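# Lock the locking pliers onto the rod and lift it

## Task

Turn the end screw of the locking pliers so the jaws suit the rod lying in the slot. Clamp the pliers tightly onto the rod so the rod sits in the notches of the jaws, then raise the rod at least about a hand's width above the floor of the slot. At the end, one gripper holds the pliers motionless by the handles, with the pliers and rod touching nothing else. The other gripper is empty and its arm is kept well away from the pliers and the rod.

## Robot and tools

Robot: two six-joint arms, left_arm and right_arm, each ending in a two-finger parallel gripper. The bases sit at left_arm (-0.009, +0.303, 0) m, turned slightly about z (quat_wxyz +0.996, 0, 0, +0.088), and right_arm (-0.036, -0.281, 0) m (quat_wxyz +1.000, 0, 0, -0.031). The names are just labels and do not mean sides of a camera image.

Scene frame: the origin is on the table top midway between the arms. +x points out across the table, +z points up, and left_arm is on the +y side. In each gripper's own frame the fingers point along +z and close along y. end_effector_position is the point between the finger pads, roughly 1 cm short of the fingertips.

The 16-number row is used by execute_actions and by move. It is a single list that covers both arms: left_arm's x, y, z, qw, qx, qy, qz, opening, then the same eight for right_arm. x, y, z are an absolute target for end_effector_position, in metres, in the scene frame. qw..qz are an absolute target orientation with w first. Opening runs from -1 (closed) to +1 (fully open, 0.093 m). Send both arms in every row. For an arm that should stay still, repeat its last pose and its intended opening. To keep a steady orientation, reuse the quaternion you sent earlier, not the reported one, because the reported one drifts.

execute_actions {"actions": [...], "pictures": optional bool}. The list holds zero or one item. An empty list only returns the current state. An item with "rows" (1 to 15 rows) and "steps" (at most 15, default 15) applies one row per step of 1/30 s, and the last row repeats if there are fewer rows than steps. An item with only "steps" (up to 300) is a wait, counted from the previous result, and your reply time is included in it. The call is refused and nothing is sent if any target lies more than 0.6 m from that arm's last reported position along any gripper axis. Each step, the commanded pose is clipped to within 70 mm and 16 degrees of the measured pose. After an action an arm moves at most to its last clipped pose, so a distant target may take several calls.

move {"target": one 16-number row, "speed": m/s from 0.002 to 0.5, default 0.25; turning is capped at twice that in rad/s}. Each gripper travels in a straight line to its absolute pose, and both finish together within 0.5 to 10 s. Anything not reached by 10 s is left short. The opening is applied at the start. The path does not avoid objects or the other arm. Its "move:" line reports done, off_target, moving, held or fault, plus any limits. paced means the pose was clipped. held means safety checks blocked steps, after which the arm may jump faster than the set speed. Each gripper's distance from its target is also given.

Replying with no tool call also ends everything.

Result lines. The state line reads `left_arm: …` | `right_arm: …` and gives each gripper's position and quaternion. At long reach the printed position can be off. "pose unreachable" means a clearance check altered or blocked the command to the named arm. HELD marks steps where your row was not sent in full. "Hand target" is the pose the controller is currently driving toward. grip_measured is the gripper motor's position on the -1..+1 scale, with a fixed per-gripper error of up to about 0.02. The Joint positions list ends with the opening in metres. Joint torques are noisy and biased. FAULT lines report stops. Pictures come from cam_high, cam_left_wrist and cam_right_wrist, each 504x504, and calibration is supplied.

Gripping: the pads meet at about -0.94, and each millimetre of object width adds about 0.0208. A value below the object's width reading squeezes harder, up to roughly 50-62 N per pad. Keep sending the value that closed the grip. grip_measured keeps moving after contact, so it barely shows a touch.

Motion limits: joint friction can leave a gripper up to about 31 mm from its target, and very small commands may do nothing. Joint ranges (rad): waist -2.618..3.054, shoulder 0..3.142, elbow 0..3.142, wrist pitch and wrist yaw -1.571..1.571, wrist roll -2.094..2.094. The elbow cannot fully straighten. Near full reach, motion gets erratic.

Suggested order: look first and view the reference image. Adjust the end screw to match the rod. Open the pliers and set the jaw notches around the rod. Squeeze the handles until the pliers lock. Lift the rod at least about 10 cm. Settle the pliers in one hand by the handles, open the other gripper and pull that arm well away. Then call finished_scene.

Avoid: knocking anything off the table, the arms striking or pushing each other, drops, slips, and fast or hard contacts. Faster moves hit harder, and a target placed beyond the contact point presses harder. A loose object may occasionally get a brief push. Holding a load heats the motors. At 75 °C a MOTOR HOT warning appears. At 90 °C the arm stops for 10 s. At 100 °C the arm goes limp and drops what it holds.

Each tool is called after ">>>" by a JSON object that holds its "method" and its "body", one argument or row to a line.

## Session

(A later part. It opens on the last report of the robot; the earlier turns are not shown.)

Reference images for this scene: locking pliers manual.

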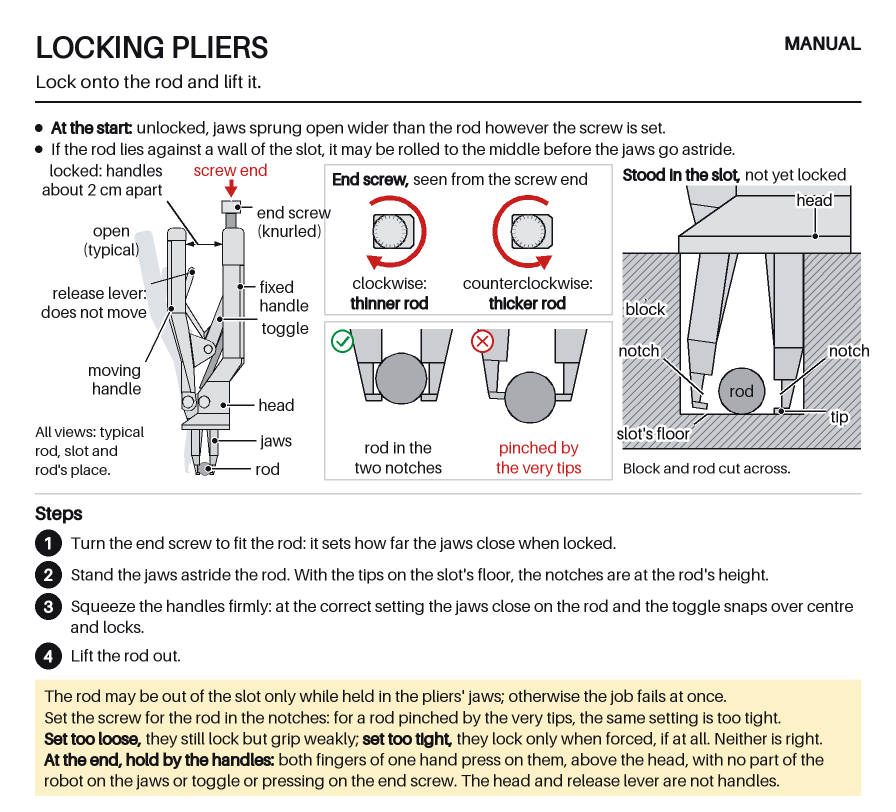

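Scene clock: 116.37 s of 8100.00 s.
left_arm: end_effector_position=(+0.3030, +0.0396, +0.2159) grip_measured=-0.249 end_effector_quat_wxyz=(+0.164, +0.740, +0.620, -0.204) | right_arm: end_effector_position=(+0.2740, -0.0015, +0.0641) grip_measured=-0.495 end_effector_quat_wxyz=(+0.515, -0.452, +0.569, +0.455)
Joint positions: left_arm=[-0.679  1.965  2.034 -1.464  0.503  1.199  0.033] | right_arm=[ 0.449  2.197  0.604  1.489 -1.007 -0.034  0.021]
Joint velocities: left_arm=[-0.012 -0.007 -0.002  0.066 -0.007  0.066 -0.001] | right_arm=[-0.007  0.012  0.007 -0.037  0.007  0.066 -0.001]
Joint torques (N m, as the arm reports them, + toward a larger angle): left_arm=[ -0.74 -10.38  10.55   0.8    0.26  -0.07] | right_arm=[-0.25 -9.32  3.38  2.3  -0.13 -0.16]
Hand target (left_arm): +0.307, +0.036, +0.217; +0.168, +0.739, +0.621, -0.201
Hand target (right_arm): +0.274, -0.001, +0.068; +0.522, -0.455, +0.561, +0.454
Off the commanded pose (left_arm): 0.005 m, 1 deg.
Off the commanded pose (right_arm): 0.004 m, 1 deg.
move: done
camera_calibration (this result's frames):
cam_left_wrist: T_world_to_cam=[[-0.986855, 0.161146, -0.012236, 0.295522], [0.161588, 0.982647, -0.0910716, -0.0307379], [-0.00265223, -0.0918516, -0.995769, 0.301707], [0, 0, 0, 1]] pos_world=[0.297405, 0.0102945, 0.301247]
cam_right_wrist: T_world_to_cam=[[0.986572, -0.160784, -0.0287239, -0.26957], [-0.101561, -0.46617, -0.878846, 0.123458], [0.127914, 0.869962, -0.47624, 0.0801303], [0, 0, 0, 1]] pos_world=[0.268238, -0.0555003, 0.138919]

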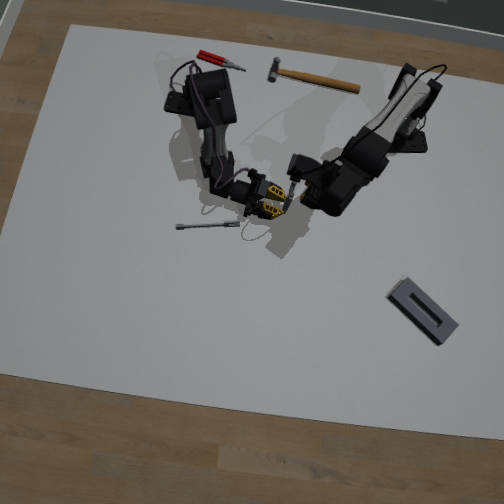

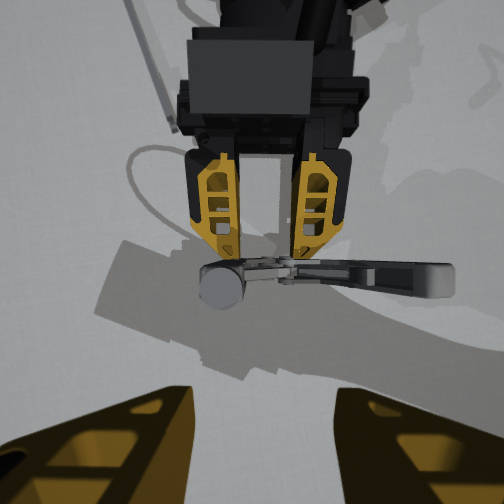

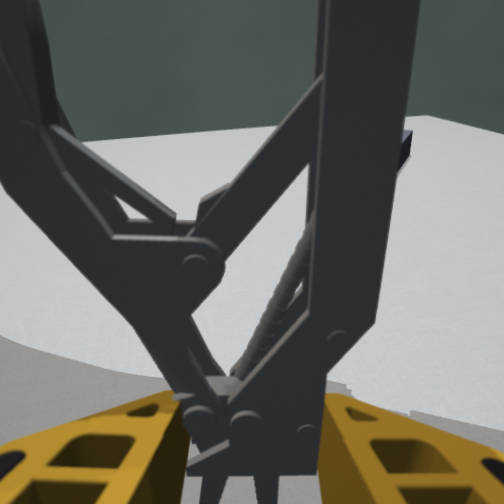

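>>> {"method": "move", "body": {
  "target": [0.318,0.036,0.205,0.193,0.731,0.613,-0.230,-0.25,0.2739,-0.0013,0.0679,0.522,-0.455,0.561,0.454,-0.6],
  "speed": 0.05
}}

>>> {"method": "move", "body": {
  "target": [0.311,0.004,0.150,0.193,0.731,0.613,-0.230,-0.25,0.2739,-0.0013,0.0679,0.522,-0.455,0.561,0.454,-0.6],
  "speed": 0.04
}}

Scene clock: 124.57 s of 8100.00 s.
left_arm: end_effector_position=(+0.3165, +0.0346, +0.2174) grip_measured=-0.249 end_effector_quat_wxyz=(+0.202, +0.733, +0.610, -0.221) | right_arm: end_effector_position=(+0.2737, -0.0016, +0.0618) grip_measured=-0.495 end_effector_quat_wxyz=(+0.510, -0.450, +0.574, +0.457)
Joint positions: left_arm=[-0.65   1.965  2.007 -1.386  0.57   1.213  0.033] | right_arm=[ 0.449  2.197  0.604  1.475 -1.007 -0.034  0.021]
Joint velocities: left_arm=[-0.012 -0.017  0.012  0.022  0.037  0.007  0.   ] | right_arm=[-0.002 -0.002 -0.007 -0.022 -0.007  0.037  0.   ]
Joint torques (N m, as the arm reports them, + toward a larger angle): left_arm=[  0.33 -10.68   5.81   0.95   0.43   0.17] | right_arm=[-0.24 -9.34  3.44  2.44 -0.14 -0.15]
Hand target (left_arm): +0.318, +0.036, +0.205; +0.193, +0.731, +0.613, -0.229
Hand target (right_arm): +0.274, -0.001, +0.068; +0.522, -0.455, +0.561, +0.454
Off the commanded pose (left_arm): 0.013 m, 2 deg.
Off the commanded pose (right_arm): 0.006 m, 2 deg.
move: off_target (left_arm)
camera_calibration (this result's frames):
cam_left_wrist: T_world_to_cam=[[-0.986713, 0.155427, -0.0473273, 0.317478], [0.16127, 0.972307, -0.169148, -0.0104268], [0.0197266, -0.174533, -0.984454, 0.29606], [0, 0, 0, 1]] pos_world=[0.309101, 0.0124655, 0.304719]
cam_right_wrist: T_world_to_cam=[[0.986103, -0.160975, -0.0410903, -0.268521], [-0.113335, -0.470959, -0.874845, 0.124279], [0.121476, 0.867344, -0.482658, 0.0812772], [0, 0, 0, 1]] pos_world=[0.269001, -0.0551902, 0.13692]

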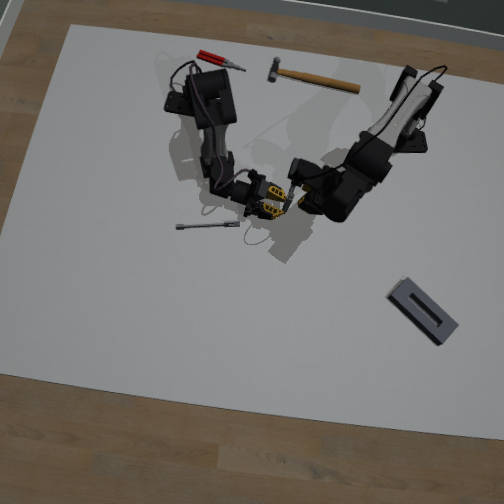

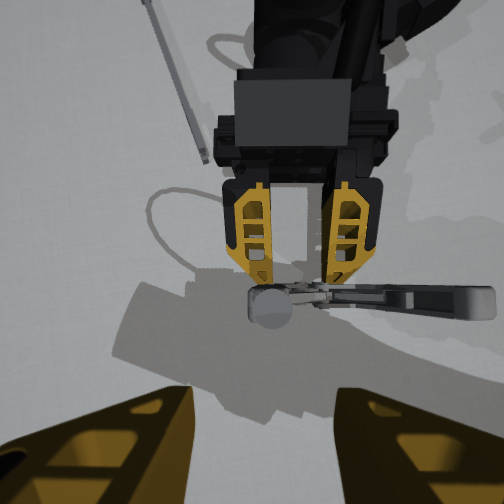

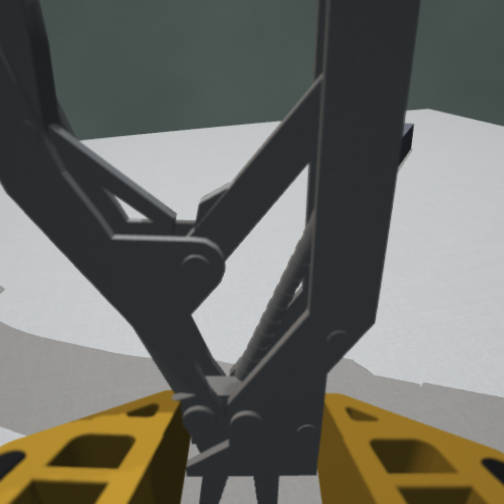

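Scene clock: 126.83 s of 8100.00 s.
left_arm: end_effector_position=(+0.3162, +0.0046, +0.1642) grip_measured=-0.249 end_effector_quat_wxyz=(+0.209, +0.732, +0.608, -0.226) | right_arm: end_effector_position=(+0.2734, -0.0017, +0.0591) grip_measured=-0.495 end_effector_quat_wxyz=(+0.504, -0.448, +0.579, +0.459)
Joint positions: left_arm=[-0.713  1.965  1.782 -1.112  0.569  1.138  0.033] | right_arm=[ 0.449  2.197  0.604  1.459 -1.007 -0.034  0.021]
Joint velocities: left_arm=[ 0.002  0.002 -0.002  0.066  0.051 -0.081 -0.   ] | right_arm=[0.012 0.007 0.002 0.022 0.007 0.022 0.   ]
Joint torques (N m, as the arm reports them, + toward a larger angle): left_arm=[ -1.03 -11.21   6.02   1.07   0.26  -0.02] | right_arm=[-0.24 -9.46  3.39  2.6  -0.16 -0.18]
Hand target (left_arm): +0.312, +0.003, +0.151; +0.193, +0.731, +0.613, -0.231
Hand target (right_arm): +0.274, -0.001, +0.068; +0.521, -0.455, +0.561, +0.454
Off the commanded pose (left_arm): 0.015 m, 2 deg.
Off the commanded pose (right_arm): 0.009 m, 3 deg.
move: off_target (left_arm, right_arm)
camera_calibration (this result's frames):
cam_left_wrist: T_world_to_cam=[[-0.986459, 0.155938, -0.0508149, 0.319807], [0.16275, 0.969031, -0.185718, 0.0120622], [0.0202807, -0.191473, -0.981288, 0.237867], [0, 0, 0, 1]] pos_world=[0.308689, -0.0160136, 0.251907]
cam_right_wrist: T_world_to_cam=[[0.985392, -0.161264, -0.0547483, -0.267343], [-0.126285, -0.476225, -0.870208, 0.125162], [0.114261, 0.864409, -0.489633, 0.0825449], [0, 0, 0, 1]] pos_world=[0.269812, -0.0548602, 0.134697]

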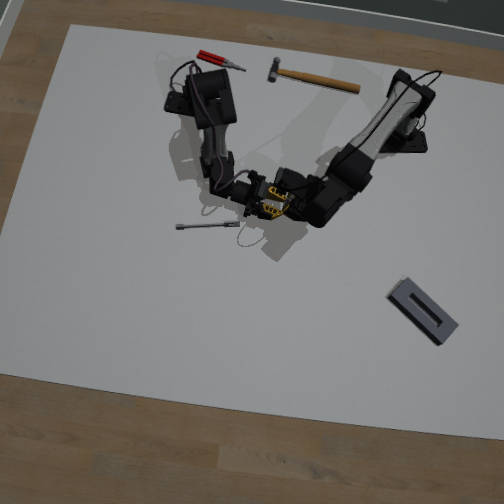

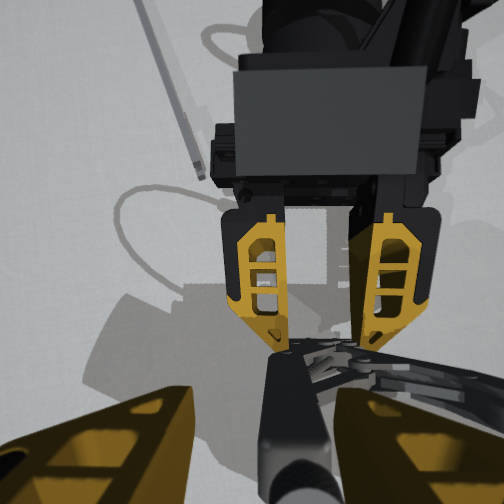

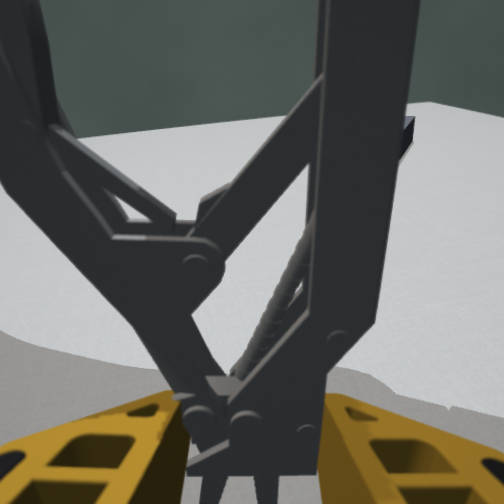

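>>> {"method": "execute_actions", "body": {
  "actions": [
    {"rows":[[0.308,0.005,0.148,0.193,0.731,0.613,-0.230,-0.25,0.272,0.0,0.072,0.536,-0.458,0.547,0.451,-0.6],[0.306,0.005,0.146,0.193,0.731,0.613,-0.230,-0.25,0.272,0.0,0.074,0.536,-0.458,0.547,0.451,-0.6],[0.304,0.005,0.144,0.193,0.731,0.613,-0.230,-0.25,0.272,0.0,0.076,0.536,-0.458,0.547,0.451,-0.6],[0.304,0.005,0.142,0.193,0.731,0.613,-0.230,-0.25,0.272,0.0,0.076,0.536,-0.458,0.547,0.451,-0.6],[0.304,0.005,0.140,0.193,0.731,0.613,-0.230,-0.25,0.272,0.0,0.076,0.536,-0.458,0.547,0.451,-0.6],[0.304,0.005,0.138,0.193,0.731,0.613,-0.230,-0.25,0.272,0.0,0.076,0.536,-0.458,0.547,0.451,-0.6]],"steps":15}
  ]
}}

Scene clock: 131.40 s of 8100.00 s.
left_arm: end_effector_position=(+0.3071, +0.0065, +0.1402) grip_measured=-0.249 end_effector_quat_wxyz=(+0.191, +0.730, +0.613, -0.232) | right_arm: end_effector_position=(+0.2748, -0.0016, +0.0657) grip_measured=-0.495 end_effector_quat_wxyz=(+0.519, -0.451, +0.567, +0.454)
Joint positions: left_arm=[-0.721  1.959  1.688 -1.057  0.565  1.129  0.033] | right_arm=[ 0.449  2.197  0.604  1.5   -1.003 -0.033  0.021]
Joint velocities: left_arm=[-0.012 -0.002 -0.012 -0.007 -0.037 -0.022 -0.   ] | right_arm=[ 0.012 -0.012 -0.007 -0.022  0.022 -0.051 -0.   ]
Joint torques (N m, as the arm reports them, + toward a larger angle): left_arm=[ -1.06 -13.13   6.28   1.06   0.33  -0.07] | right_arm=[ 0.4  -9.79  2.99  2.66 -0.18 -0.12]
Hand target (left_arm): +0.304, +0.005, +0.138; +0.193, +0.731, +0.613, -0.231
Hand target (right_arm): +0.272, +0.000, +0.076; +0.536, -0.458, +0.548, +0.451
Off the commanded pose (left_arm): 0.004 m, 0 deg.
Off the commanded pose (right_arm): 0.011 m, 3 deg.
Steps of this call (steps 1 to 122: nothing new was sent; steps 123 to 137: all 15 steps of this action). Readings (end_effector_position):
123: left_arm (+0.3165, +0.0044, +0.1630) | right_arm (+0.2735, -0.0017, +0.0599)
124: left_arm (+0.3160, +0.0047, +0.1611) | right_arm (+0.2736, -0.0016, +0.0609)
126: left_arm (+0.3124, +0.0062, +0.1535) | right_arm (+0.2739, -0.0016, +0.0629)
130: left_arm (+0.3059, +0.0078, +0.1406) | right_arm (+0.2740, -0.0015, +0.0649)
137: the state above
camera_calibration (this result's frames):
cam_left_wrist: T_world_to_cam=[[-0.98749, 0.156906, -0.0156478, 0.304714], [0.157267, 0.972803, -0.170063, 0.00671345], [-0.0114618, -0.170397, -0.985309, 0.225045], [0, 0, 0, 1]] pos_world=[0.302425, -0.0159954, 0.227649]
cam_right_wrist: T_world_to_cam=[[0.986094, -0.164871, -0.020871, -0.270761], [-0.0959829, -0.462497, -0.88141, 0.123584], [0.135666, 0.871157, -0.47189, 0.0784378], [0, 0, 0, 1]] pos_world=[0.268216, -0.0558149, 0.140291]

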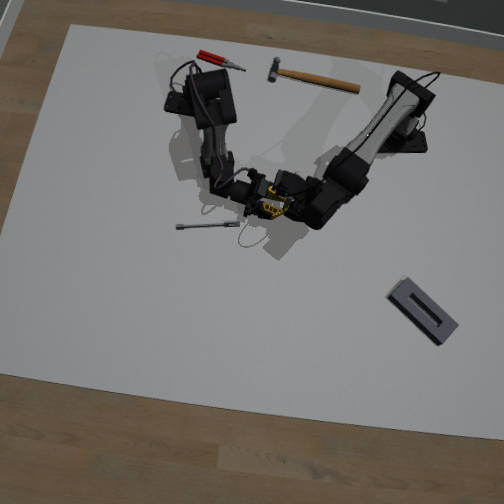

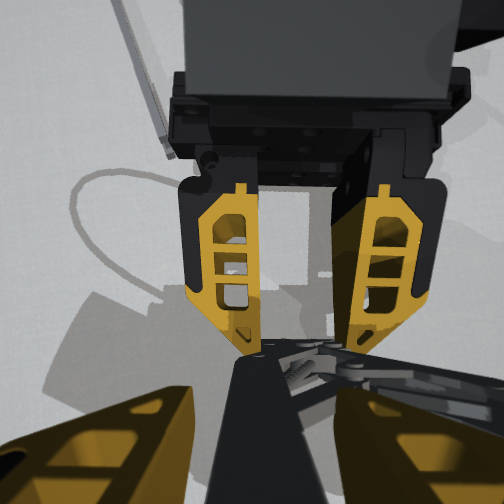

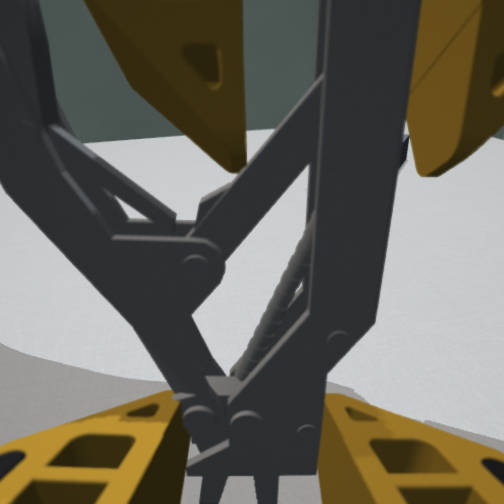

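>>> {"method": "execute_actions", "body": {
  "actions": [
    {"rows":[[0.303,0.005,0.142,0.193,0.731,0.613,-0.230,-0.25,0.272,0.0,0.076,0.536,-0.458,0.547,0.451,-0.6],[0.303,0.005,0.145,0.193,0.731,0.613,-0.230,-0.25,0.272,0.0,0.076,0.536,-0.458,0.547,0.451,-0.6],[0.303,0.005,0.148,0.193,0.731,0.613,-0.230,-0.25,0.272,0.0,0.076,0.536,-0.458,0.547,0.451,-0.6],[0.303,0.005,0.151,0.193,0.731,0.613,-0.230,-0.25,0.272,0.0,0.076,0.536,-0.458,0.547,0.451,-0.6],[0.303,0.005,0.154,0.193,0.731,0.613,-0.230,-0.25,0.272,0.0,0.076,0.536,-0.458,0.547,0.451,-0.6],[0.303,0.005,0.157,0.193,0.731,0.613,-0.230,-0.25,0.272,0.0,0.076,0.536,-0.458,0.547,0.451,-0.6],[0.303,0.005,0.160,0.193,0.731,0.613,-0.230,-0.25,0.272,0.0,0.076,0.536,-0.458,0.547,0.451,-0.6]],"steps":15}
  ]
}}

Scene clock: 136.30 s of 8100.00 s.
left_arm: end_effector_position=(+0.3049, +0.0081, +0.1501) grip_measured=-0.249 end_effector_quat_wxyz=(+0.189, +0.730, +0.615, -0.232) | right_arm: end_effector_position=(+0.2751, -0.0016, +0.0663) grip_measured=-0.495 end_effector_quat_wxyz=(+0.520, -0.451, +0.566, +0.453)
Joint positions: left_arm=[-0.721  1.95   1.716 -1.098  0.563  1.126  0.033] | right_arm=[ 0.449  2.197  0.604  1.503 -1.001 -0.033  0.021]
Joint velocities: left_arm=[-0.002 -0.002 -0.012  0.007  0.022 -0.007 -0.   ] | right_arm=[-0.017  0.007 -0.012 -0.007  0.051 -0.007  0.   ]
Joint torques (N m, as the arm reports them, + toward a larger angle): left_arm=[ -0.97 -13.33  10.71   0.73   0.31  -0.02] | right_arm=[ 0.22 -9.75  2.88  2.67 -0.14 -0.09]
Hand target (left_arm): +0.303, +0.005, +0.160; +0.193, +0.731, +0.613, -0.230
Hand target (right_arm): +0.272, +0.000, +0.076; +0.536, -0.458, +0.547, +0.451
Off the commanded pose (left_arm): 0.011 m, 1 deg.
Off the commanded pose (right_arm): 0.010 m, 3 deg.
Steps of this call (steps 1 to 132: nothing new was sent; steps 133 to 147: all 15 steps of this action). Readings (end_effector_position):
133: left_arm (+0.3074, +0.0063, +0.1403) | right_arm (+0.2751, -0.0016, +0.0658)
134: left_arm (+0.3074, +0.0064, +0.1402) | right_arm (+0.2751, -0.0016, +0.0658)
136: left_arm (+0.3069, +0.0067, +0.1401) | right_arm (+0.2751, -0.0016, +0.0658)
140: left_arm (+0.3044, +0.0084, +0.1413) | right_arm (+0.2751, -0.0016, +0.0661)
147: the state above
camera_calibration (this result's frames):
cam_left_wrist: T_world_to_cam=[[-0.987949, 0.154342, -0.0116469, 0.301932], [0.154106, 0.973829, -0.167059, 0.00761457], [-0.0144421, -0.16684, -0.985878, 0.23602], [0, 0, 0, 1]] pos_world=[0.300529, -0.0146385, 0.237475]
cam_right_wrist: T_world_to_cam=[[0.985902, -0.166361, -0.0179322, -0.271198], [-0.0938611, -0.461137, -0.882351, 0.123617], [0.13852, 0.871594, -0.470251, 0.0778113], [0, 0, 0, 1]] pos_world=[0.268199, -0.0559324, 0.140801]

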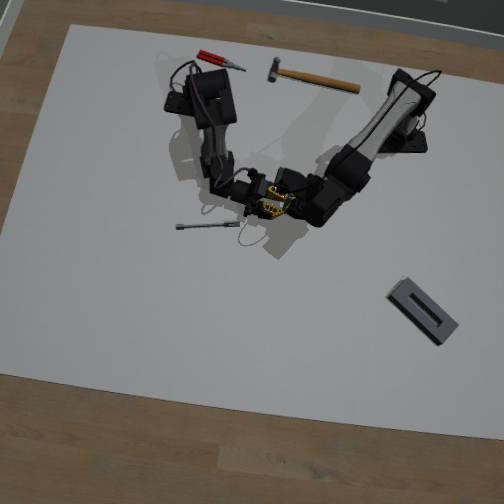

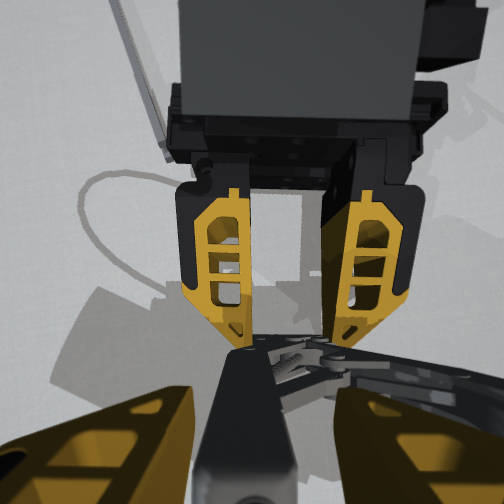

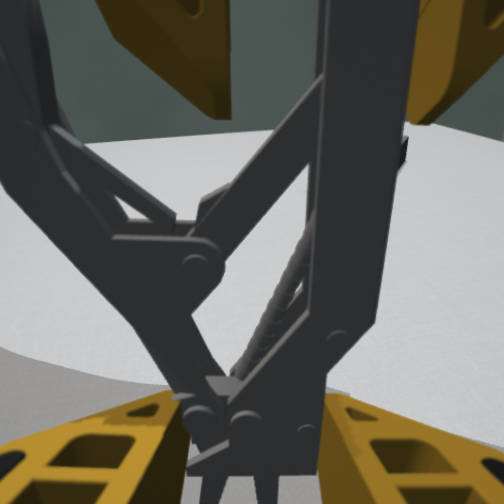

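>>> {"method": "execute_actions", "body": {
  "actions": [
    {"rows":[[0.307,0.002,0.162,0.193,0.731,0.613,-0.230,-0.25,0.272,0.0,0.076,0.536,-0.458,0.547,0.451,-0.6],[0.307,0.002,0.164,0.193,0.731,0.613,-0.230,-0.25,0.272,0.0,0.076,0.536,-0.458,0.547,0.451,-0.6],[0.307,0.002,0.166,0.193,0.731,0.613,-0.230,-0.25,0.272,0.0,0.076,0.536,-0.458,0.547,0.451,-0.6],[0.307,0.002,0.168,0.193,0.731,0.613,-0.230,-0.25,0.272,0.0,0.076,0.536,-0.458,0.547,0.451,-0.6],[0.307,0.002,0.170,0.193,0.731,0.613,-0.230,-0.25,0.272,0.0,0.076,0.536,-0.458,0.547,0.451,-0.6]],"steps":15}
  ]
}}

Scene clock: 141.03 s of 8100.00 s.
left_arm: end_effector_position=(+0.3083, +0.0063, +0.1689) grip_measured=-0.249 end_effector_quat_wxyz=(+0.198, +0.730, +0.613, -0.228) | right_arm: end_effector_position=(+0.2751, -0.0016, +0.0664) grip_measured=-0.495 end_effector_quat_wxyz=(+0.521, -0.451, +0.566, +0.453)
Joint positions: left_arm=[-0.721  1.952  1.789 -1.149  0.562  1.125  0.033] | right_arm=[ 0.449  2.197  0.604  1.504 -1.001 -0.033  0.021]
Joint velocities: left_arm=[-0.007  0.007 -0.007  0.007  0.007  0.037 -0.   ] | right_arm=[ 0.012 -0.007  0.002  0.022 -0.022  0.066 -0.   ]
Joint torques (N m, as the arm reports them, + toward a larger angle): left_arm=[ -1.04 -11.2   10.98   0.78   0.32  -0.04] | right_arm=[ 0.23 -9.75  2.91  2.65 -0.13 -0.08]
Hand target (left_arm): +0.307, +0.002, +0.170; +0.193, +0.731, +0.613, -0.230
Hand target (right_arm): +0.272, +0.000, +0.076; +0.536, -0.458, +0.547, +0.451
Off the commanded pose (left_arm): 0.005 m, 1 deg.
Off the commanded pose (right_arm): 0.010 m, 3 deg.
Steps of this call (steps 1 to 127: nothing new was sent; steps 128 to 142: all 15 steps of this action). Readings (end_effector_position):
128: left_arm (+0.3037, +0.0089, +0.1509) | right_arm (+0.2751, -0.0016, +0.0664)
129: left_arm (+0.3044, +0.0086, +0.1528) | right_arm (+0.2751, -0.0016, +0.0664)
131: left_arm (+0.3068, +0.0071, +0.1593) | right_arm (+0.2751, -0.0016, +0.0664)
135: left_arm (+0.3105, +0.0049, +0.1691) | right_arm (+0.2751, -0.0016, +0.0664)
142: the state above
camera_calibration (this result's frames):
cam_left_wrist: T_world_to_cam=[[-0.987831, 0.152633, -0.0298854, 0.308861], [0.15551, 0.972469, -0.173556, 0.0127297], [0.00257223, -0.176092, -0.98437, 0.248854], [0, 0, 0, 1]] pos_world=[0.302483, -0.0157004, 0.256404]
cam_right_wrist: T_world_to_cam=[[0.985908, -0.166359, -0.0176078, -0.271225], [-0.0935493, -0.46101, -0.88245, 0.123594], [0.138686, 0.871662, -0.470077, 0.077781], [0, 0, 0, 1]] pos_world=[0.268178, -0.0559409, 0.140853]

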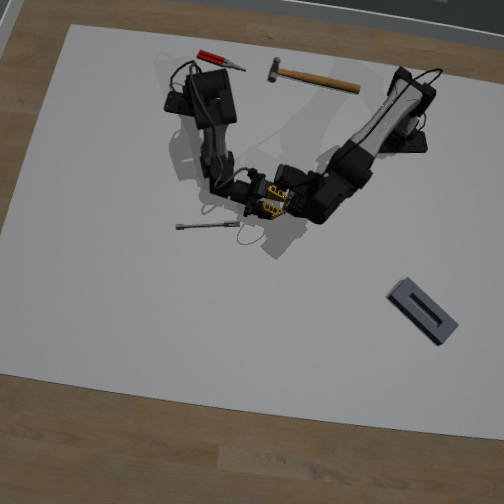

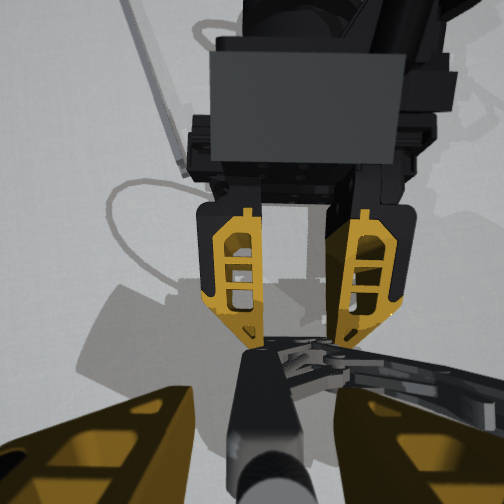

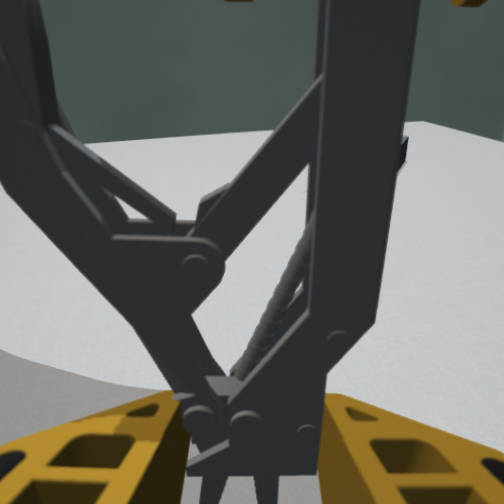

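>>> {"method": "execute_actions", "body": {
  "actions": [
    {"rows":[[0.307,0.004,0.167,0.193,0.731,0.613,-0.230,-0.25,0.272,0.0,0.076,0.536,-0.458,0.547,0.451,-0.6],[0.307,0.004,0.165,0.193,0.731,0.613,-0.230,-0.25,0.272,0.0,0.076,0.536,-0.458,0.547,0.451,-0.6],[0.307,0.004,0.163,0.193,0.731,0.613,-0.230,-0.25,0.272,0.0,0.076,0.536,-0.458,0.547,0.451,-0.6],[0.307,0.004,0.161,0.193,0.731,0.613,-0.230,-0.25,0.272,0.0,0.076,0.536,-0.458,0.547,0.451,-0.6],[0.307,0.004,0.159,0.193,0.731,0.613,-0.230,-0.25,0.272,0.0,0.076,0.536,-0.458,0.547,0.451,-0.6],[0.307,0.004,0.157,0.193,0.731,0.613,-0.230,-0.25,0.272,0.0,0.076,0.536,-0.458,0.547,0.451,-0.6],[0.307,0.004,0.155,0.193,0.731,0.613,-0.230,-0.25,0.272,0.0,0.076,0.536,-0.458,0.547,0.451,-0.6]],"steps":15}
  ],
  "pictures": false
}}

Scene clock: 148.03 s of 8100.00 s.
left_arm: end_effector_position=(+0.3106, +0.0048, +0.1658) grip_measured=-0.249 end_effector_quat_wxyz=(+0.203, +0.731, +0.611, -0.226) | right_arm: end_effector_position=(+0.2751, -0.0016, +0.0664) grip_measured=-0.495 end_effector_quat_wxyz=(+0.521, -0.451, +0.566, +0.453)
Joint positions: left_arm=[-0.721  1.952  1.774 -1.122  0.562  1.125  0.033] | right_arm=[ 0.449  2.197  0.604  1.504 -1.001 -0.033  0.021]
Joint velocities: left_arm=[-0.012  0.007  0.027 -0.022  0.007 -0.022 -0.   ] | right_arm=[ 0.012  0.002  0.017 -0.022  0.095  0.051 -0.   ]
Joint torques (N m, as the arm reports them, + toward a larger angle): left_arm=[ -0.84 -11.61   6.25   1.02   0.32   0.01] | right_arm=[ 0.26 -9.7   2.89  2.67 -0.13 -0.1 ]
Hand target (left_arm): +0.307, +0.004, +0.155; +0.193, +0.731, +0.613, -0.230
Hand target (right_arm): +0.272, +0.000, +0.076; +0.536, -0.458, +0.547, +0.451
Off the commanded pose (left_arm): 0.011 m, 1 deg.
Off the commanded pose (right_arm): 0.010 m, 3 deg.
Steps of this call (steps 1 to 195: nothing new was sent; steps 196 to 210: all 15 steps of this action). Readings (end_effector_position):
196: left_arm (+0.3075, +0.0067, +0.1687) | right_arm (+0.2751, -0.0016, +0.0664)
197: left_arm (+0.3075, +0.0067, +0.1687) | right_arm (+0.2751, -0.0016, +0.0664)
199: left_arm (+0.3078, +0.0066, +0.1688) | right_arm (+0.2751, -0.0016, +0.0664)
203: left_arm (+0.3101, +0.0052, +0.1682) | right_arm (+0.2751, -0.0016, +0.0664)
210: the state above

>>> {"method": "execute_actions", "body": {
  "actions": [
    {"rows":[[0.306,0.004,0.153,0.193,0.731,0.613,-0.230,-0.25,0.272,0.0,0.076,0.536,-0.458,0.547,0.451,-0.6],[0.306,0.004,0.151,0.193,0.731,0.613,-0.230,-0.25,0.272,0.0,0.076,0.536,-0.458,0.547,0.451,-0.6],[0.306,0.004,0.150,0.193,0.731,0.613,-0.230,-0.25,0.272,0.0,0.076,0.536,-0.458,0.547,0.451,-0.6]],"steps":12}
  ]
}}

Scene clock: 151.83 s of 8100.00 s.
left_arm: end_effector_position=(+0.3104, +0.0050, +0.1590) grip_measured=-0.249 end_effector_quat_wxyz=(+0.202, +0.731, +0.612, -0.227) | right_arm: end_effector_position=(+0.2751, -0.0016, +0.0664) grip_measured=-0.495 end_effector_quat_wxyz=(+0.521, -0.451, +0.566, +0.453)
Joint positions: left_arm=[-0.721  1.952  1.747 -1.098  0.562  1.125  0.033] | right_arm=[ 0.449  2.197  0.604  1.504 -1.001 -0.033  0.021]
Joint velocities: left_arm=[-0.012  0.002  0.017 -0.007 -0.037 -0.037  0.   ] | right_arm=[ 0.007  0.002 -0.007 -0.022  0.051 -0.022  0.001]
Joint torques (N m, as the arm reports them, + toward a larger angle): left_arm=[ -0.84 -11.84   6.27   1.     0.29   0.  ] | right_arm=[ 0.25 -9.77  2.93  2.66 -0.14 -0.09]
Hand target (left_arm): +0.306, +0.004, +0.150; +0.193, +0.731, +0.613, -0.230
Hand target (right_arm): +0.272, +0.000, +0.076; +0.536, -0.458, +0.547, +0.451
Off the commanded pose (left_arm): 0.010 m, 1 deg.
Off the commanded pose (right_arm): 0.010 m, 3 deg.
Steps of this call (steps 1 to 102: nothing new was sent; steps 103 to 114: all 12 steps of this action). Readings (end_effector_position):
103: left_arm (+0.3114, +0.0044, +0.1656) | right_arm (+0.2751, -0.0016, +0.0664)
104: left_arm (+0.3114, +0.0044, +0.1645) | right_arm (+0.2751, -0.0016, +0.0664)
106: left_arm (+0.3107, +0.0048, +0.1614) | right_arm (+0.2751, -0.0016, +0.0664)
110: left_arm (+0.3096, +0.0055, +0.1587) | right_arm (+0.2751, -0.0016, +0.0664)
114: the state above
camera_calibration (this result's frames):
cam_left_wrist: T_world_to_cam=[[-0.987564, 0.152471, -0.0383426, 0.312144], [0.156882, 0.971637, -0.176946, 0.0120503], [0.010276, -0.180761, -0.983473, 0.236311], [0, 0, 0, 1]] pos_world=[0.303944, -0.0165856, 0.246506]
cam_right_wrist: T_world_to_cam=[[0.985908, -0.166359, -0.0176078, -0.271225], [-0.0935493, -0.46101, -0.88245, 0.123594], [0.138686, 0.871662, -0.470077, 0.077781], [0, 0, 0, 1]] pos_world=[0.268178, -0.0559409, 0.140853]

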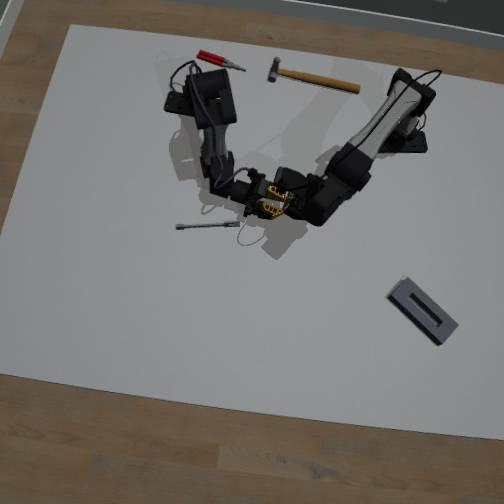

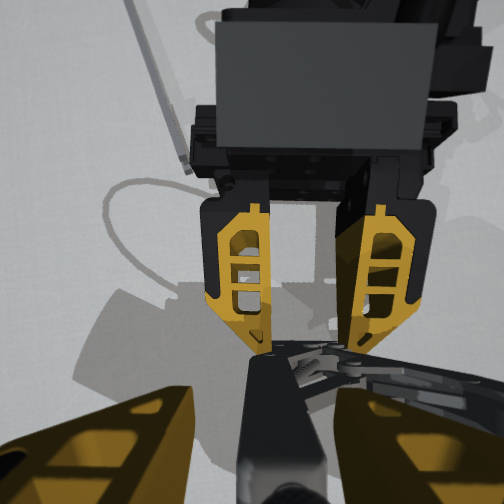

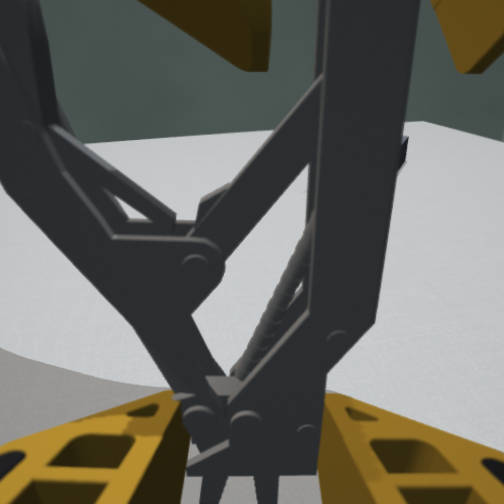

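Good. Close left, then release right.

>>> {"method": "execute_actions", "body": {
  "actions": [
    {"rows":[[0.307,0.004,0.154,0.193,0.731,0.613,-0.230,-0.35,0.272,0.0,0.076,0.536,-0.458,0.547,0.451,-0.6],[0.307,0.004,0.154,0.193,0.731,0.613,-0.230,-0.45,0.272,0.0,0.076,0.536,-0.458,0.547,0.451,-0.6],[0.307,0.004,0.154,0.193,0.731,0.613,-0.230,-0.52,0.272,0.0,0.076,0.536,-0.458,0.547,0.451,-0.6],[0.307,0.004,0.154,0.193,0.731,0.613,-0.230,-0.58,0.272,0.0,0.076,0.536,-0.458,0.547,0.451,-0.6],[0.307,0.004,0.154,0.193,0.731,0.613,-0.230,-0.64,0.272,0.0,0.076,0.536,-0.458,0.547,0.451,-0.6],[0.307,0.004,0.154,0.193,0.731,0.613,-0.230,-0.70,0.272,0.0,0.076,0.536,-0.458,0.547,0.451,-0.6],[0.307,0.004,0.154,0.193,0.731,0.613,-0.230,-0.76,0.272,0.0,0.076,0.536,-0.458,0.547,0.451,-0.6],[0.307,0.004,0.154,0.193,0.731,0.613,-0.230,-0.82,0.272,0.0,0.076,0.536,-0.458,0.547,0.451,-0.6],[0.307,0.004,0.154,0.193,0.731,0.613,-0.230,-0.88,0.272,0.0,0.076,0.536,-0.458,0.547,0.451,-0.6],[0.307,0.004,0.154,0.193,0.731,0.613,-0.230,-0.92,0.272,0.0,0.076,0.536,-0.458,0.547,0.451,-0.6]],"steps":15}
  ],
  "pictures": false
}}

>>> {"method": "execute_actions", "body": {
  "actions": [
    {"rows":[[0.307,0.004,0.154,0.193,0.731,0.613,-0.230,-0.92,0.272,0.0,0.072,0.536,-0.458,0.547,0.451,0.3]],"steps":12}
  ]
}}

Scene clock: 159.10 s of 8100.00 s.
left_arm: end_effector_position=(+0.3095, +0.0050, +0.1589) grip_measured=-0.814 end_effector_quat_wxyz=(+0.200, +0.730, +0.612, -0.228) | right_arm: end_effector_position=(+0.2759, -0.0017, +0.0663) grip_measured=-0.495 end_effector_quat_wxyz=(+0.521, -0.450, +0.567, +0.452)
Joint positions: left_arm=[-0.722  1.952  1.747 -1.101  0.564  1.125  0.006] | right_arm=[ 0.449  2.197  0.604  1.504 -0.996 -0.031  0.021]
Joint velocities: left_arm=[-0.017  0.002  0.007 -0.007 -0.066  0.022 -0.001] | right_arm=[-0.002  0.002 -0.002  0.007 -0.037 -0.037  0.001]
Joint torques (N m, as the arm reports them, + toward a larger angle): left_arm=[ -0.76 -11.67   8.12   0.92   0.33   0.  ] | right_arm=[ 0.29 -9.75  2.81  2.67 -0.19 -0.12]
Hand target (left_arm): +0.307, +0.004, +0.154; +0.193, +0.731, +0.613, -0.230
Hand target (right_arm): +0.272, +0.000, +0.076; +0.536, -0.458, +0.548, +0.451
Off the commanded pose (left_arm): 0.006 m, 1 deg.
Off the commanded pose (right_arm): 0.011 m, 3 deg.
Steps of this call (steps 1 to 203: nothing new was sent; steps 204 to 218: all 15 steps of this action). Readings (end_effector_position):
204: left_arm (+0.3109, +0.0047, +0.1591) | right_arm (+0.2751, -0.0016, +0.0664)
205: left_arm (+0.3109, +0.0047, +0.1591) | right_arm (+0.2751, -0.0016, +0.0664)
207: left_arm (+0.3109, +0.0047, +0.1591) | right_arm (+0.2751, -0.0016, +0.0664)
211: left_arm (+0.3095, +0.0050, +0.1589) | right_arm (+0.2759, -0.0017, +0.0663)
218: the state above

Scene clock: 159.50 s of 8100.00 s.
left_arm: end_effector_position=(+0.3109, +0.0065, +0.1577) grip_measured=-0.814 end_effector_quat_wxyz=(+0.199, +0.731, +0.614, -0.222) | right_arm: end_effector_position=(+0.2760, -0.0015, +0.0725) grip_measured=+0.298 end_effector_quat_wxyz=(+0.534, -0.454, +0.555, +0.448)
Joint positions: left_arm=[-0.722  1.952  1.747 -1.101  0.55   1.125  0.006] | right_arm=[ 0.449  2.197  0.604  1.541 -0.998 -0.031  0.06 ]
Joint velocities: left_arm=[-0.007  0.002  0.002 -0.037  0.007 -0.051 -0.001] | right_arm=[-0.012 -0.012  0.012 -0.007  0.007  0.066  0.001]
Joint torques (N m, as the arm reports them, + toward a larger angle): left_arm=[ -0.7  -11.7    8.12   0.9    0.48   0.  ] | right_arm=[ 0.29 -8.39  3.07  2.33 -0.14 -0.15]
Hand target (left_arm): +0.307, +0.004, +0.154; +0.193, +0.731, +0.613, -0.230
Hand target (right_arm): +0.272, -0.000, +0.072; +0.535, -0.459, +0.548, +0.450
Off the commanded pose (left_arm): 0.006 m, 1 deg.
Off the commanded pose (right_arm): 0.004 m, 1 deg.
joint sent to its limit (right arm) — the command would take joint 4 (wrist pitch) past its upper limit, so that joint was sent only as far as its limit.
Steps of this call (steps 1 to 12: all 12 steps of this action). Readings (end_effector_position):
1: left_arm (+0.3097, +0.0050, +0.1589) | right_arm (+0.2758, -0.0017, +0.0664)
2: left_arm (+0.3100, +0.0053, +0.1587) | right_arm (+0.2757, -0.0017, +0.0673)
4: left_arm (+0.3104, +0.0059, +0.1582) | right_arm (+0.2759, -0.0016, +0.0697)
8: left_arm (+0.3108, +0.0064, +0.1579) | right_arm (+0.2760, -0.0015, +0.0717)
12: the state above
camera_calibration (this result's frames):
cam_left_wrist: T_world_to_cam=[[-0.987857, 0.150121, -0.0400322, 0.312718], [0.154715, 0.974072, -0.165067, 0.0090314], [0.0142142, -0.169257, -0.98547, 0.234401], [0, 0, 0, 1]] pos_world=[0.304192, -0.0160688, 0.245005]
cam_right_wrist: T_world_to_cam=[[0.985472, -0.169381, 0.0124318, -0.27406], [-0.0658123, -0.448329, -0.891443, 0.122074], [0.156567, 0.877674, -0.452963, 0.0742782], [0, 0, 0, 1]] pos_world=[0.266483, -0.0568835, 0.145874]

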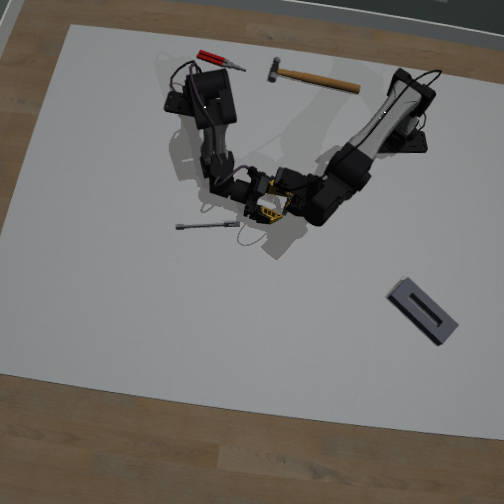

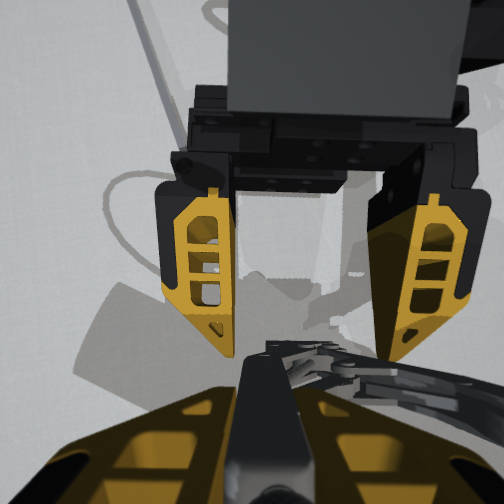

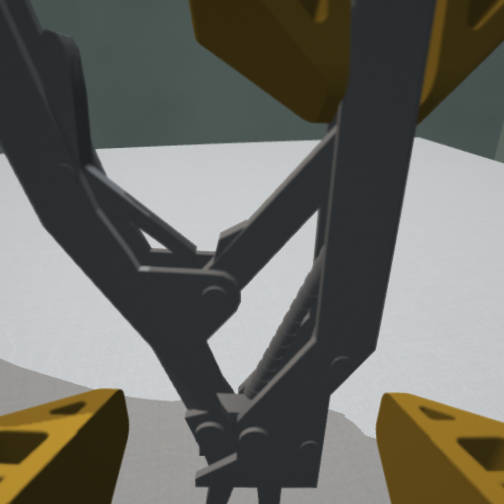

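>>> {"method": "move", "body": {
  "target": [0.32,0.06,0.18,0.193,0.731,0.613,-0.230,-0.92,0.255,-0.11,0.08,0.536,-0.458,0.547,0.451,0.3],
  "speed": 0.15
}}

>>> {"method": "move", "body": {
  "target": [0.40,0.22,0.22,0.253,0.2,0.945,-0.054,-0.92,0.25,-0.3,0.15,0.65,-0.2,0.7,0.2,0.3],
  "speed": 0.25
}}

>>> {"method": "move", "body": {
  "target": [0.484,0.413,0.20,0.233,-0.423,0.868,0.113,-0.92,0.25,-0.3,0.15,0.65,-0.2,0.7,0.2,0.3],
  "speed": 0.25
}}

Scene clock: 165.10 s of 8100.00 s.
left_arm: end_effector_position=(+0.3182, +0.0633, +0.1597) grip_measured=-0.814 end_effector_quat_wxyz=(+0.169, +0.730, +0.622, -0.227) | right_arm: end_effector_position=(+0.2605, -0.1084, +0.0743) grip_measured=+0.298 end_effector_quat_wxyz=(+0.526, -0.449, +0.558, +0.458)
Joint positions: left_arm=[-0.587  1.952  1.775 -1.275  0.562  1.285  0.006] | right_arm=[ 0.089  2.124  0.45   1.546 -1.365 -0.086  0.06 ]
Joint velocities: left_arm=[-0.002 -0.012 -0.012 -0.081 -0.037  0.022 -0.001] | right_arm=[ 0.012  0.002 -0.007 -0.037 -0.022 -0.081 -0.001]
Joint torques (N m, as the arm reports them, + toward a larger angle): left_arm=[  0.1  -14.08  11.34   0.44   0.61   0.12] | right_arm=[ -0.6  -10.04   1.47   1.98  -0.19  -0.24]
Hand target (left_arm): +0.319, +0.061, +0.179; +0.193, +0.731, +0.613, -0.228
Hand target (right_arm): +0.256, -0.109, +0.081; +0.535, -0.458, +0.548, +0.452
Off the commanded pose (left_arm): 0.021 m, 3 deg.
Off the commanded pose (right_arm): 0.008 m, 2 deg.
joint sent to its limit (right arm) — the command would take joint 4 (wrist pitch) past its upper limit, so that joint was sent only as far as its limit.
move: off_target (left_arm)
camera_calibration (this result's frames):
cam_left_wrist: T_world_to_cam=[[-0.988402, 0.151209, 0.014047, 0.302909], [0.148051, 0.980067, -0.132478, -0.0505526], [-0.0337987, -0.128862, -0.991086, 0.259502], [0, 0, 0, 1]] pos_world=[0.315651, 0.0371822, 0.246237]
cam_right_wrist: T_world_to_cam=[[0.986636, -0.162323, -0.01418, -0.274426], [-0.0856389, -0.442555, -0.892643, 0.0806853], [0.138621, 0.881927, -0.450542, 0.176301], [0, 0, 0, 1]] pos_world=[0.253229, -0.164322, 0.147563]

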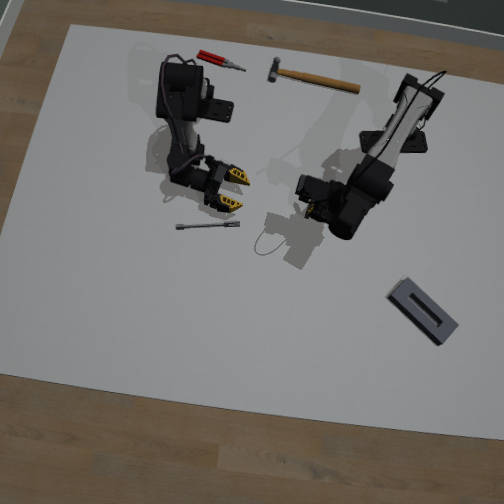

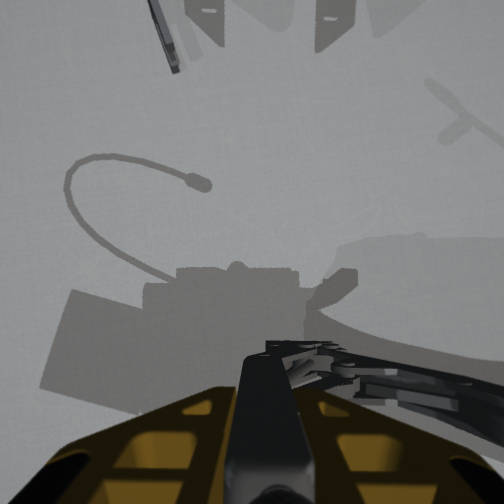

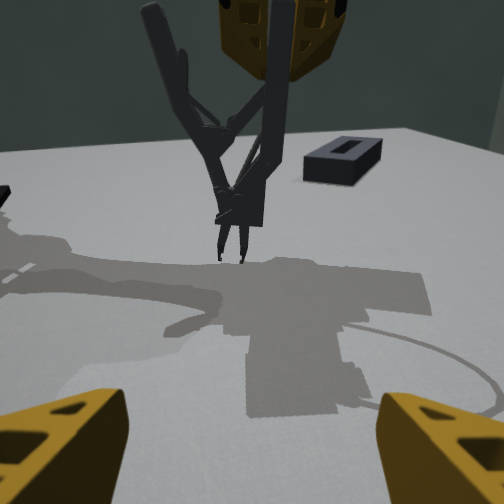

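Scene clock: 168.37 s of 8100.00 s.
left_arm: end_effector_position=(+0.3868, +0.2211, +0.1986) grip_measured=-0.814 end_effector_quat_wxyz=(+0.213, +0.211, +0.953, -0.048) | right_arm: end_effector_position=(+0.2526, -0.2975, +0.1459) grip_measured=+0.298 end_effector_quat_wxyz=(+0.649, -0.198, +0.703, +0.214)
Joint positions: left_arm=[-0.332  1.707  1.639 -1.079  0.12   0.254  0.006] | right_arm=[-0.575  1.331  0.184  0.951 -1.224 -0.14   0.06 ]
Joint velocities: left_arm=[-0.002 -0.017  0.007  0.051  0.007 -0.007  0.001] | right_arm=[-0.012 -0.012 -0.007  0.022 -0.037  0.051 -0.   ]
Joint torques (N m, as the arm reports them, + toward a larger angle): left_arm=[  0.19 -11.41  13.32   1.58   0.01  -0.11] | right_arm=[-0.88 -5.37  5.87  1.74 -0.09 -0.23]
Hand target (left_arm): +0.397, +0.222, +0.222; +0.251, +0.203, +0.946, -0.047
Hand target (right_arm): +0.253, -0.300, +0.149; +0.653, -0.199, +0.702, +0.203
Off the commanded pose (left_arm): 0.025 m, 5 deg.
Off the commanded pose (right_arm): 0.005 m, 2 deg.
move: off_target (left_arm)
camera_calibration (this result's frames):
cam_left_wrist: T_world_to_cam=[[-0.409182, -0.912212, -0.0209556, 0.364375], [-0.912402, 0.409293, -0.00114426, 0.300102], [0.0096208, 0.0186517, -0.99978, 0.272972], [0, 0, 0, 1]] pos_world=[0.420283, 0.204466, 0.280891]
cam_right_wrist: T_world_to_cam=[[0.570127, -0.821328, -0.0193855, -0.386436], [-0.408822, -0.26316, -0.873849, 0.192415], [0.712615, 0.50613, -0.485811, 0.124769], [0, 0, 0, 1]] pos_world=[0.210068, -0.329904, 0.221264]

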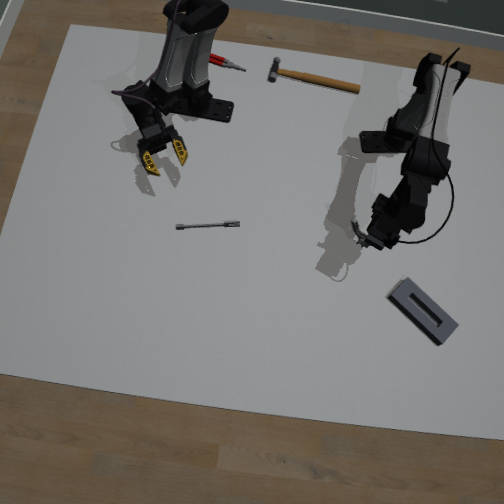

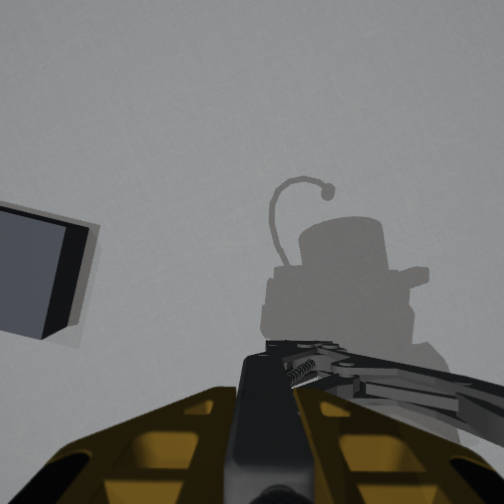

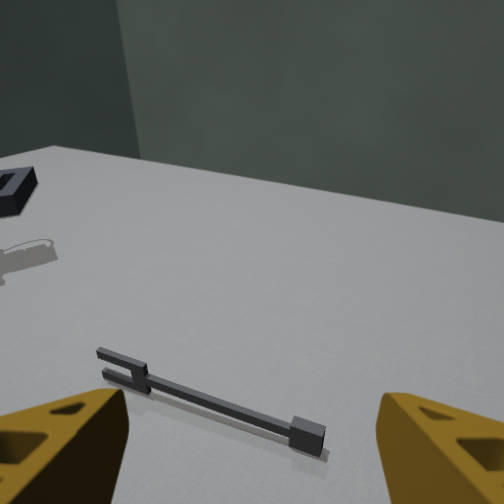

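Scene clock: 171.73 s of 8100.00 s.
left_arm: end_effector_position=(+0.4771, +0.4096, +0.1937) grip_measured=-0.814 end_effector_quat_wxyz=(+0.219, -0.413, +0.876, +0.115) | right_arm: end_effector_position=(+0.2509, -0.2982, +0.1468) grip_measured=+0.298 end_effector_quat_wxyz=(+0.649, -0.198, +0.704, +0.210)
Joint positions: left_arm=[-0.081  2.201  2.301 -1.317 -0.361 -0.72   0.006] | right_arm=[-0.581  1.304  0.184  0.911 -1.224 -0.158  0.06 ]
Joint velocities: left_arm=[ 0.007 -0.007 -0.007 -0.051  0.007  0.081 -0.   ] | right_arm=[-0.002  0.002 -0.007  0.007  0.022  0.051  0.   ]
Joint torques (N m, as the arm reports them, + toward a larger angle): left_arm=[  0.11 -13.56  11.62   1.24  -0.54  -0.06] | right_arm=[-0.9  -5.15  5.69  1.76 -0.14 -0.22]
Hand target (left_arm): +0.481, +0.415, +0.200; +0.232, -0.422, +0.868, +0.118
Hand target (right_arm): +0.250, -0.300, +0.150; +0.653, -0.201, +0.702, +0.201
Off the commanded pose (left_arm): 0.010 m, 2 deg.
Off the commanded pose (right_arm): 0.004 m, 1 deg.
move: done
camera_calibration (this result's frames):
cam_left_wrist: T_world_to_cam=[[0.783471, -0.619933, -0.0430905, -0.111245], [-0.621413, -0.781076, -0.0613681, 0.665741], [0.00438707, 0.0748571, -0.997185, 0.24266], [0, 0, 0, 1]] pos_world=[0.499793, 0.432865, 0.278038]
cam_right_wrist: T_world_to_cam=[[0.565819, -0.824426, -0.0130435, -0.386809], [-0.410154, -0.267703, -0.871842, 0.191024], [0.715278, 0.498655, -0.489613, 0.124419], [0, 0, 0, 1]] pos_world=[0.208219, -0.3298, 0.222415]

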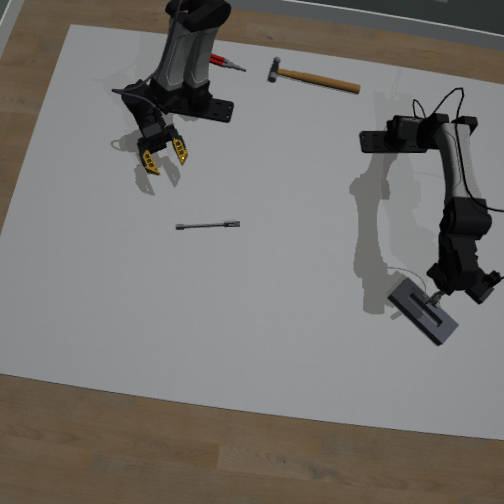

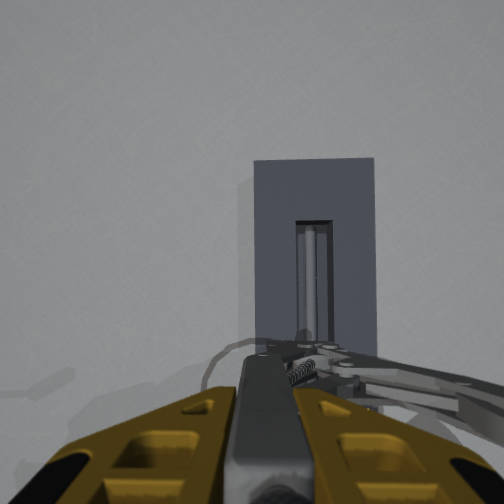

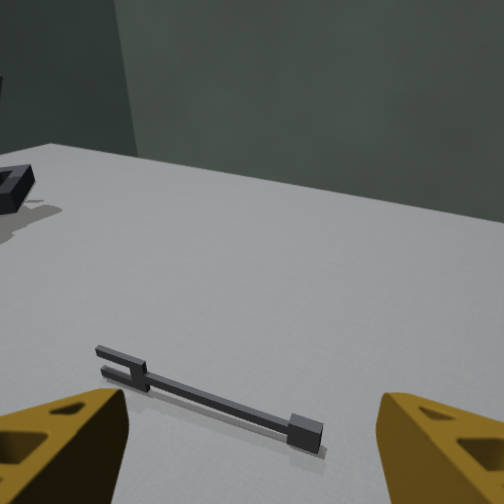

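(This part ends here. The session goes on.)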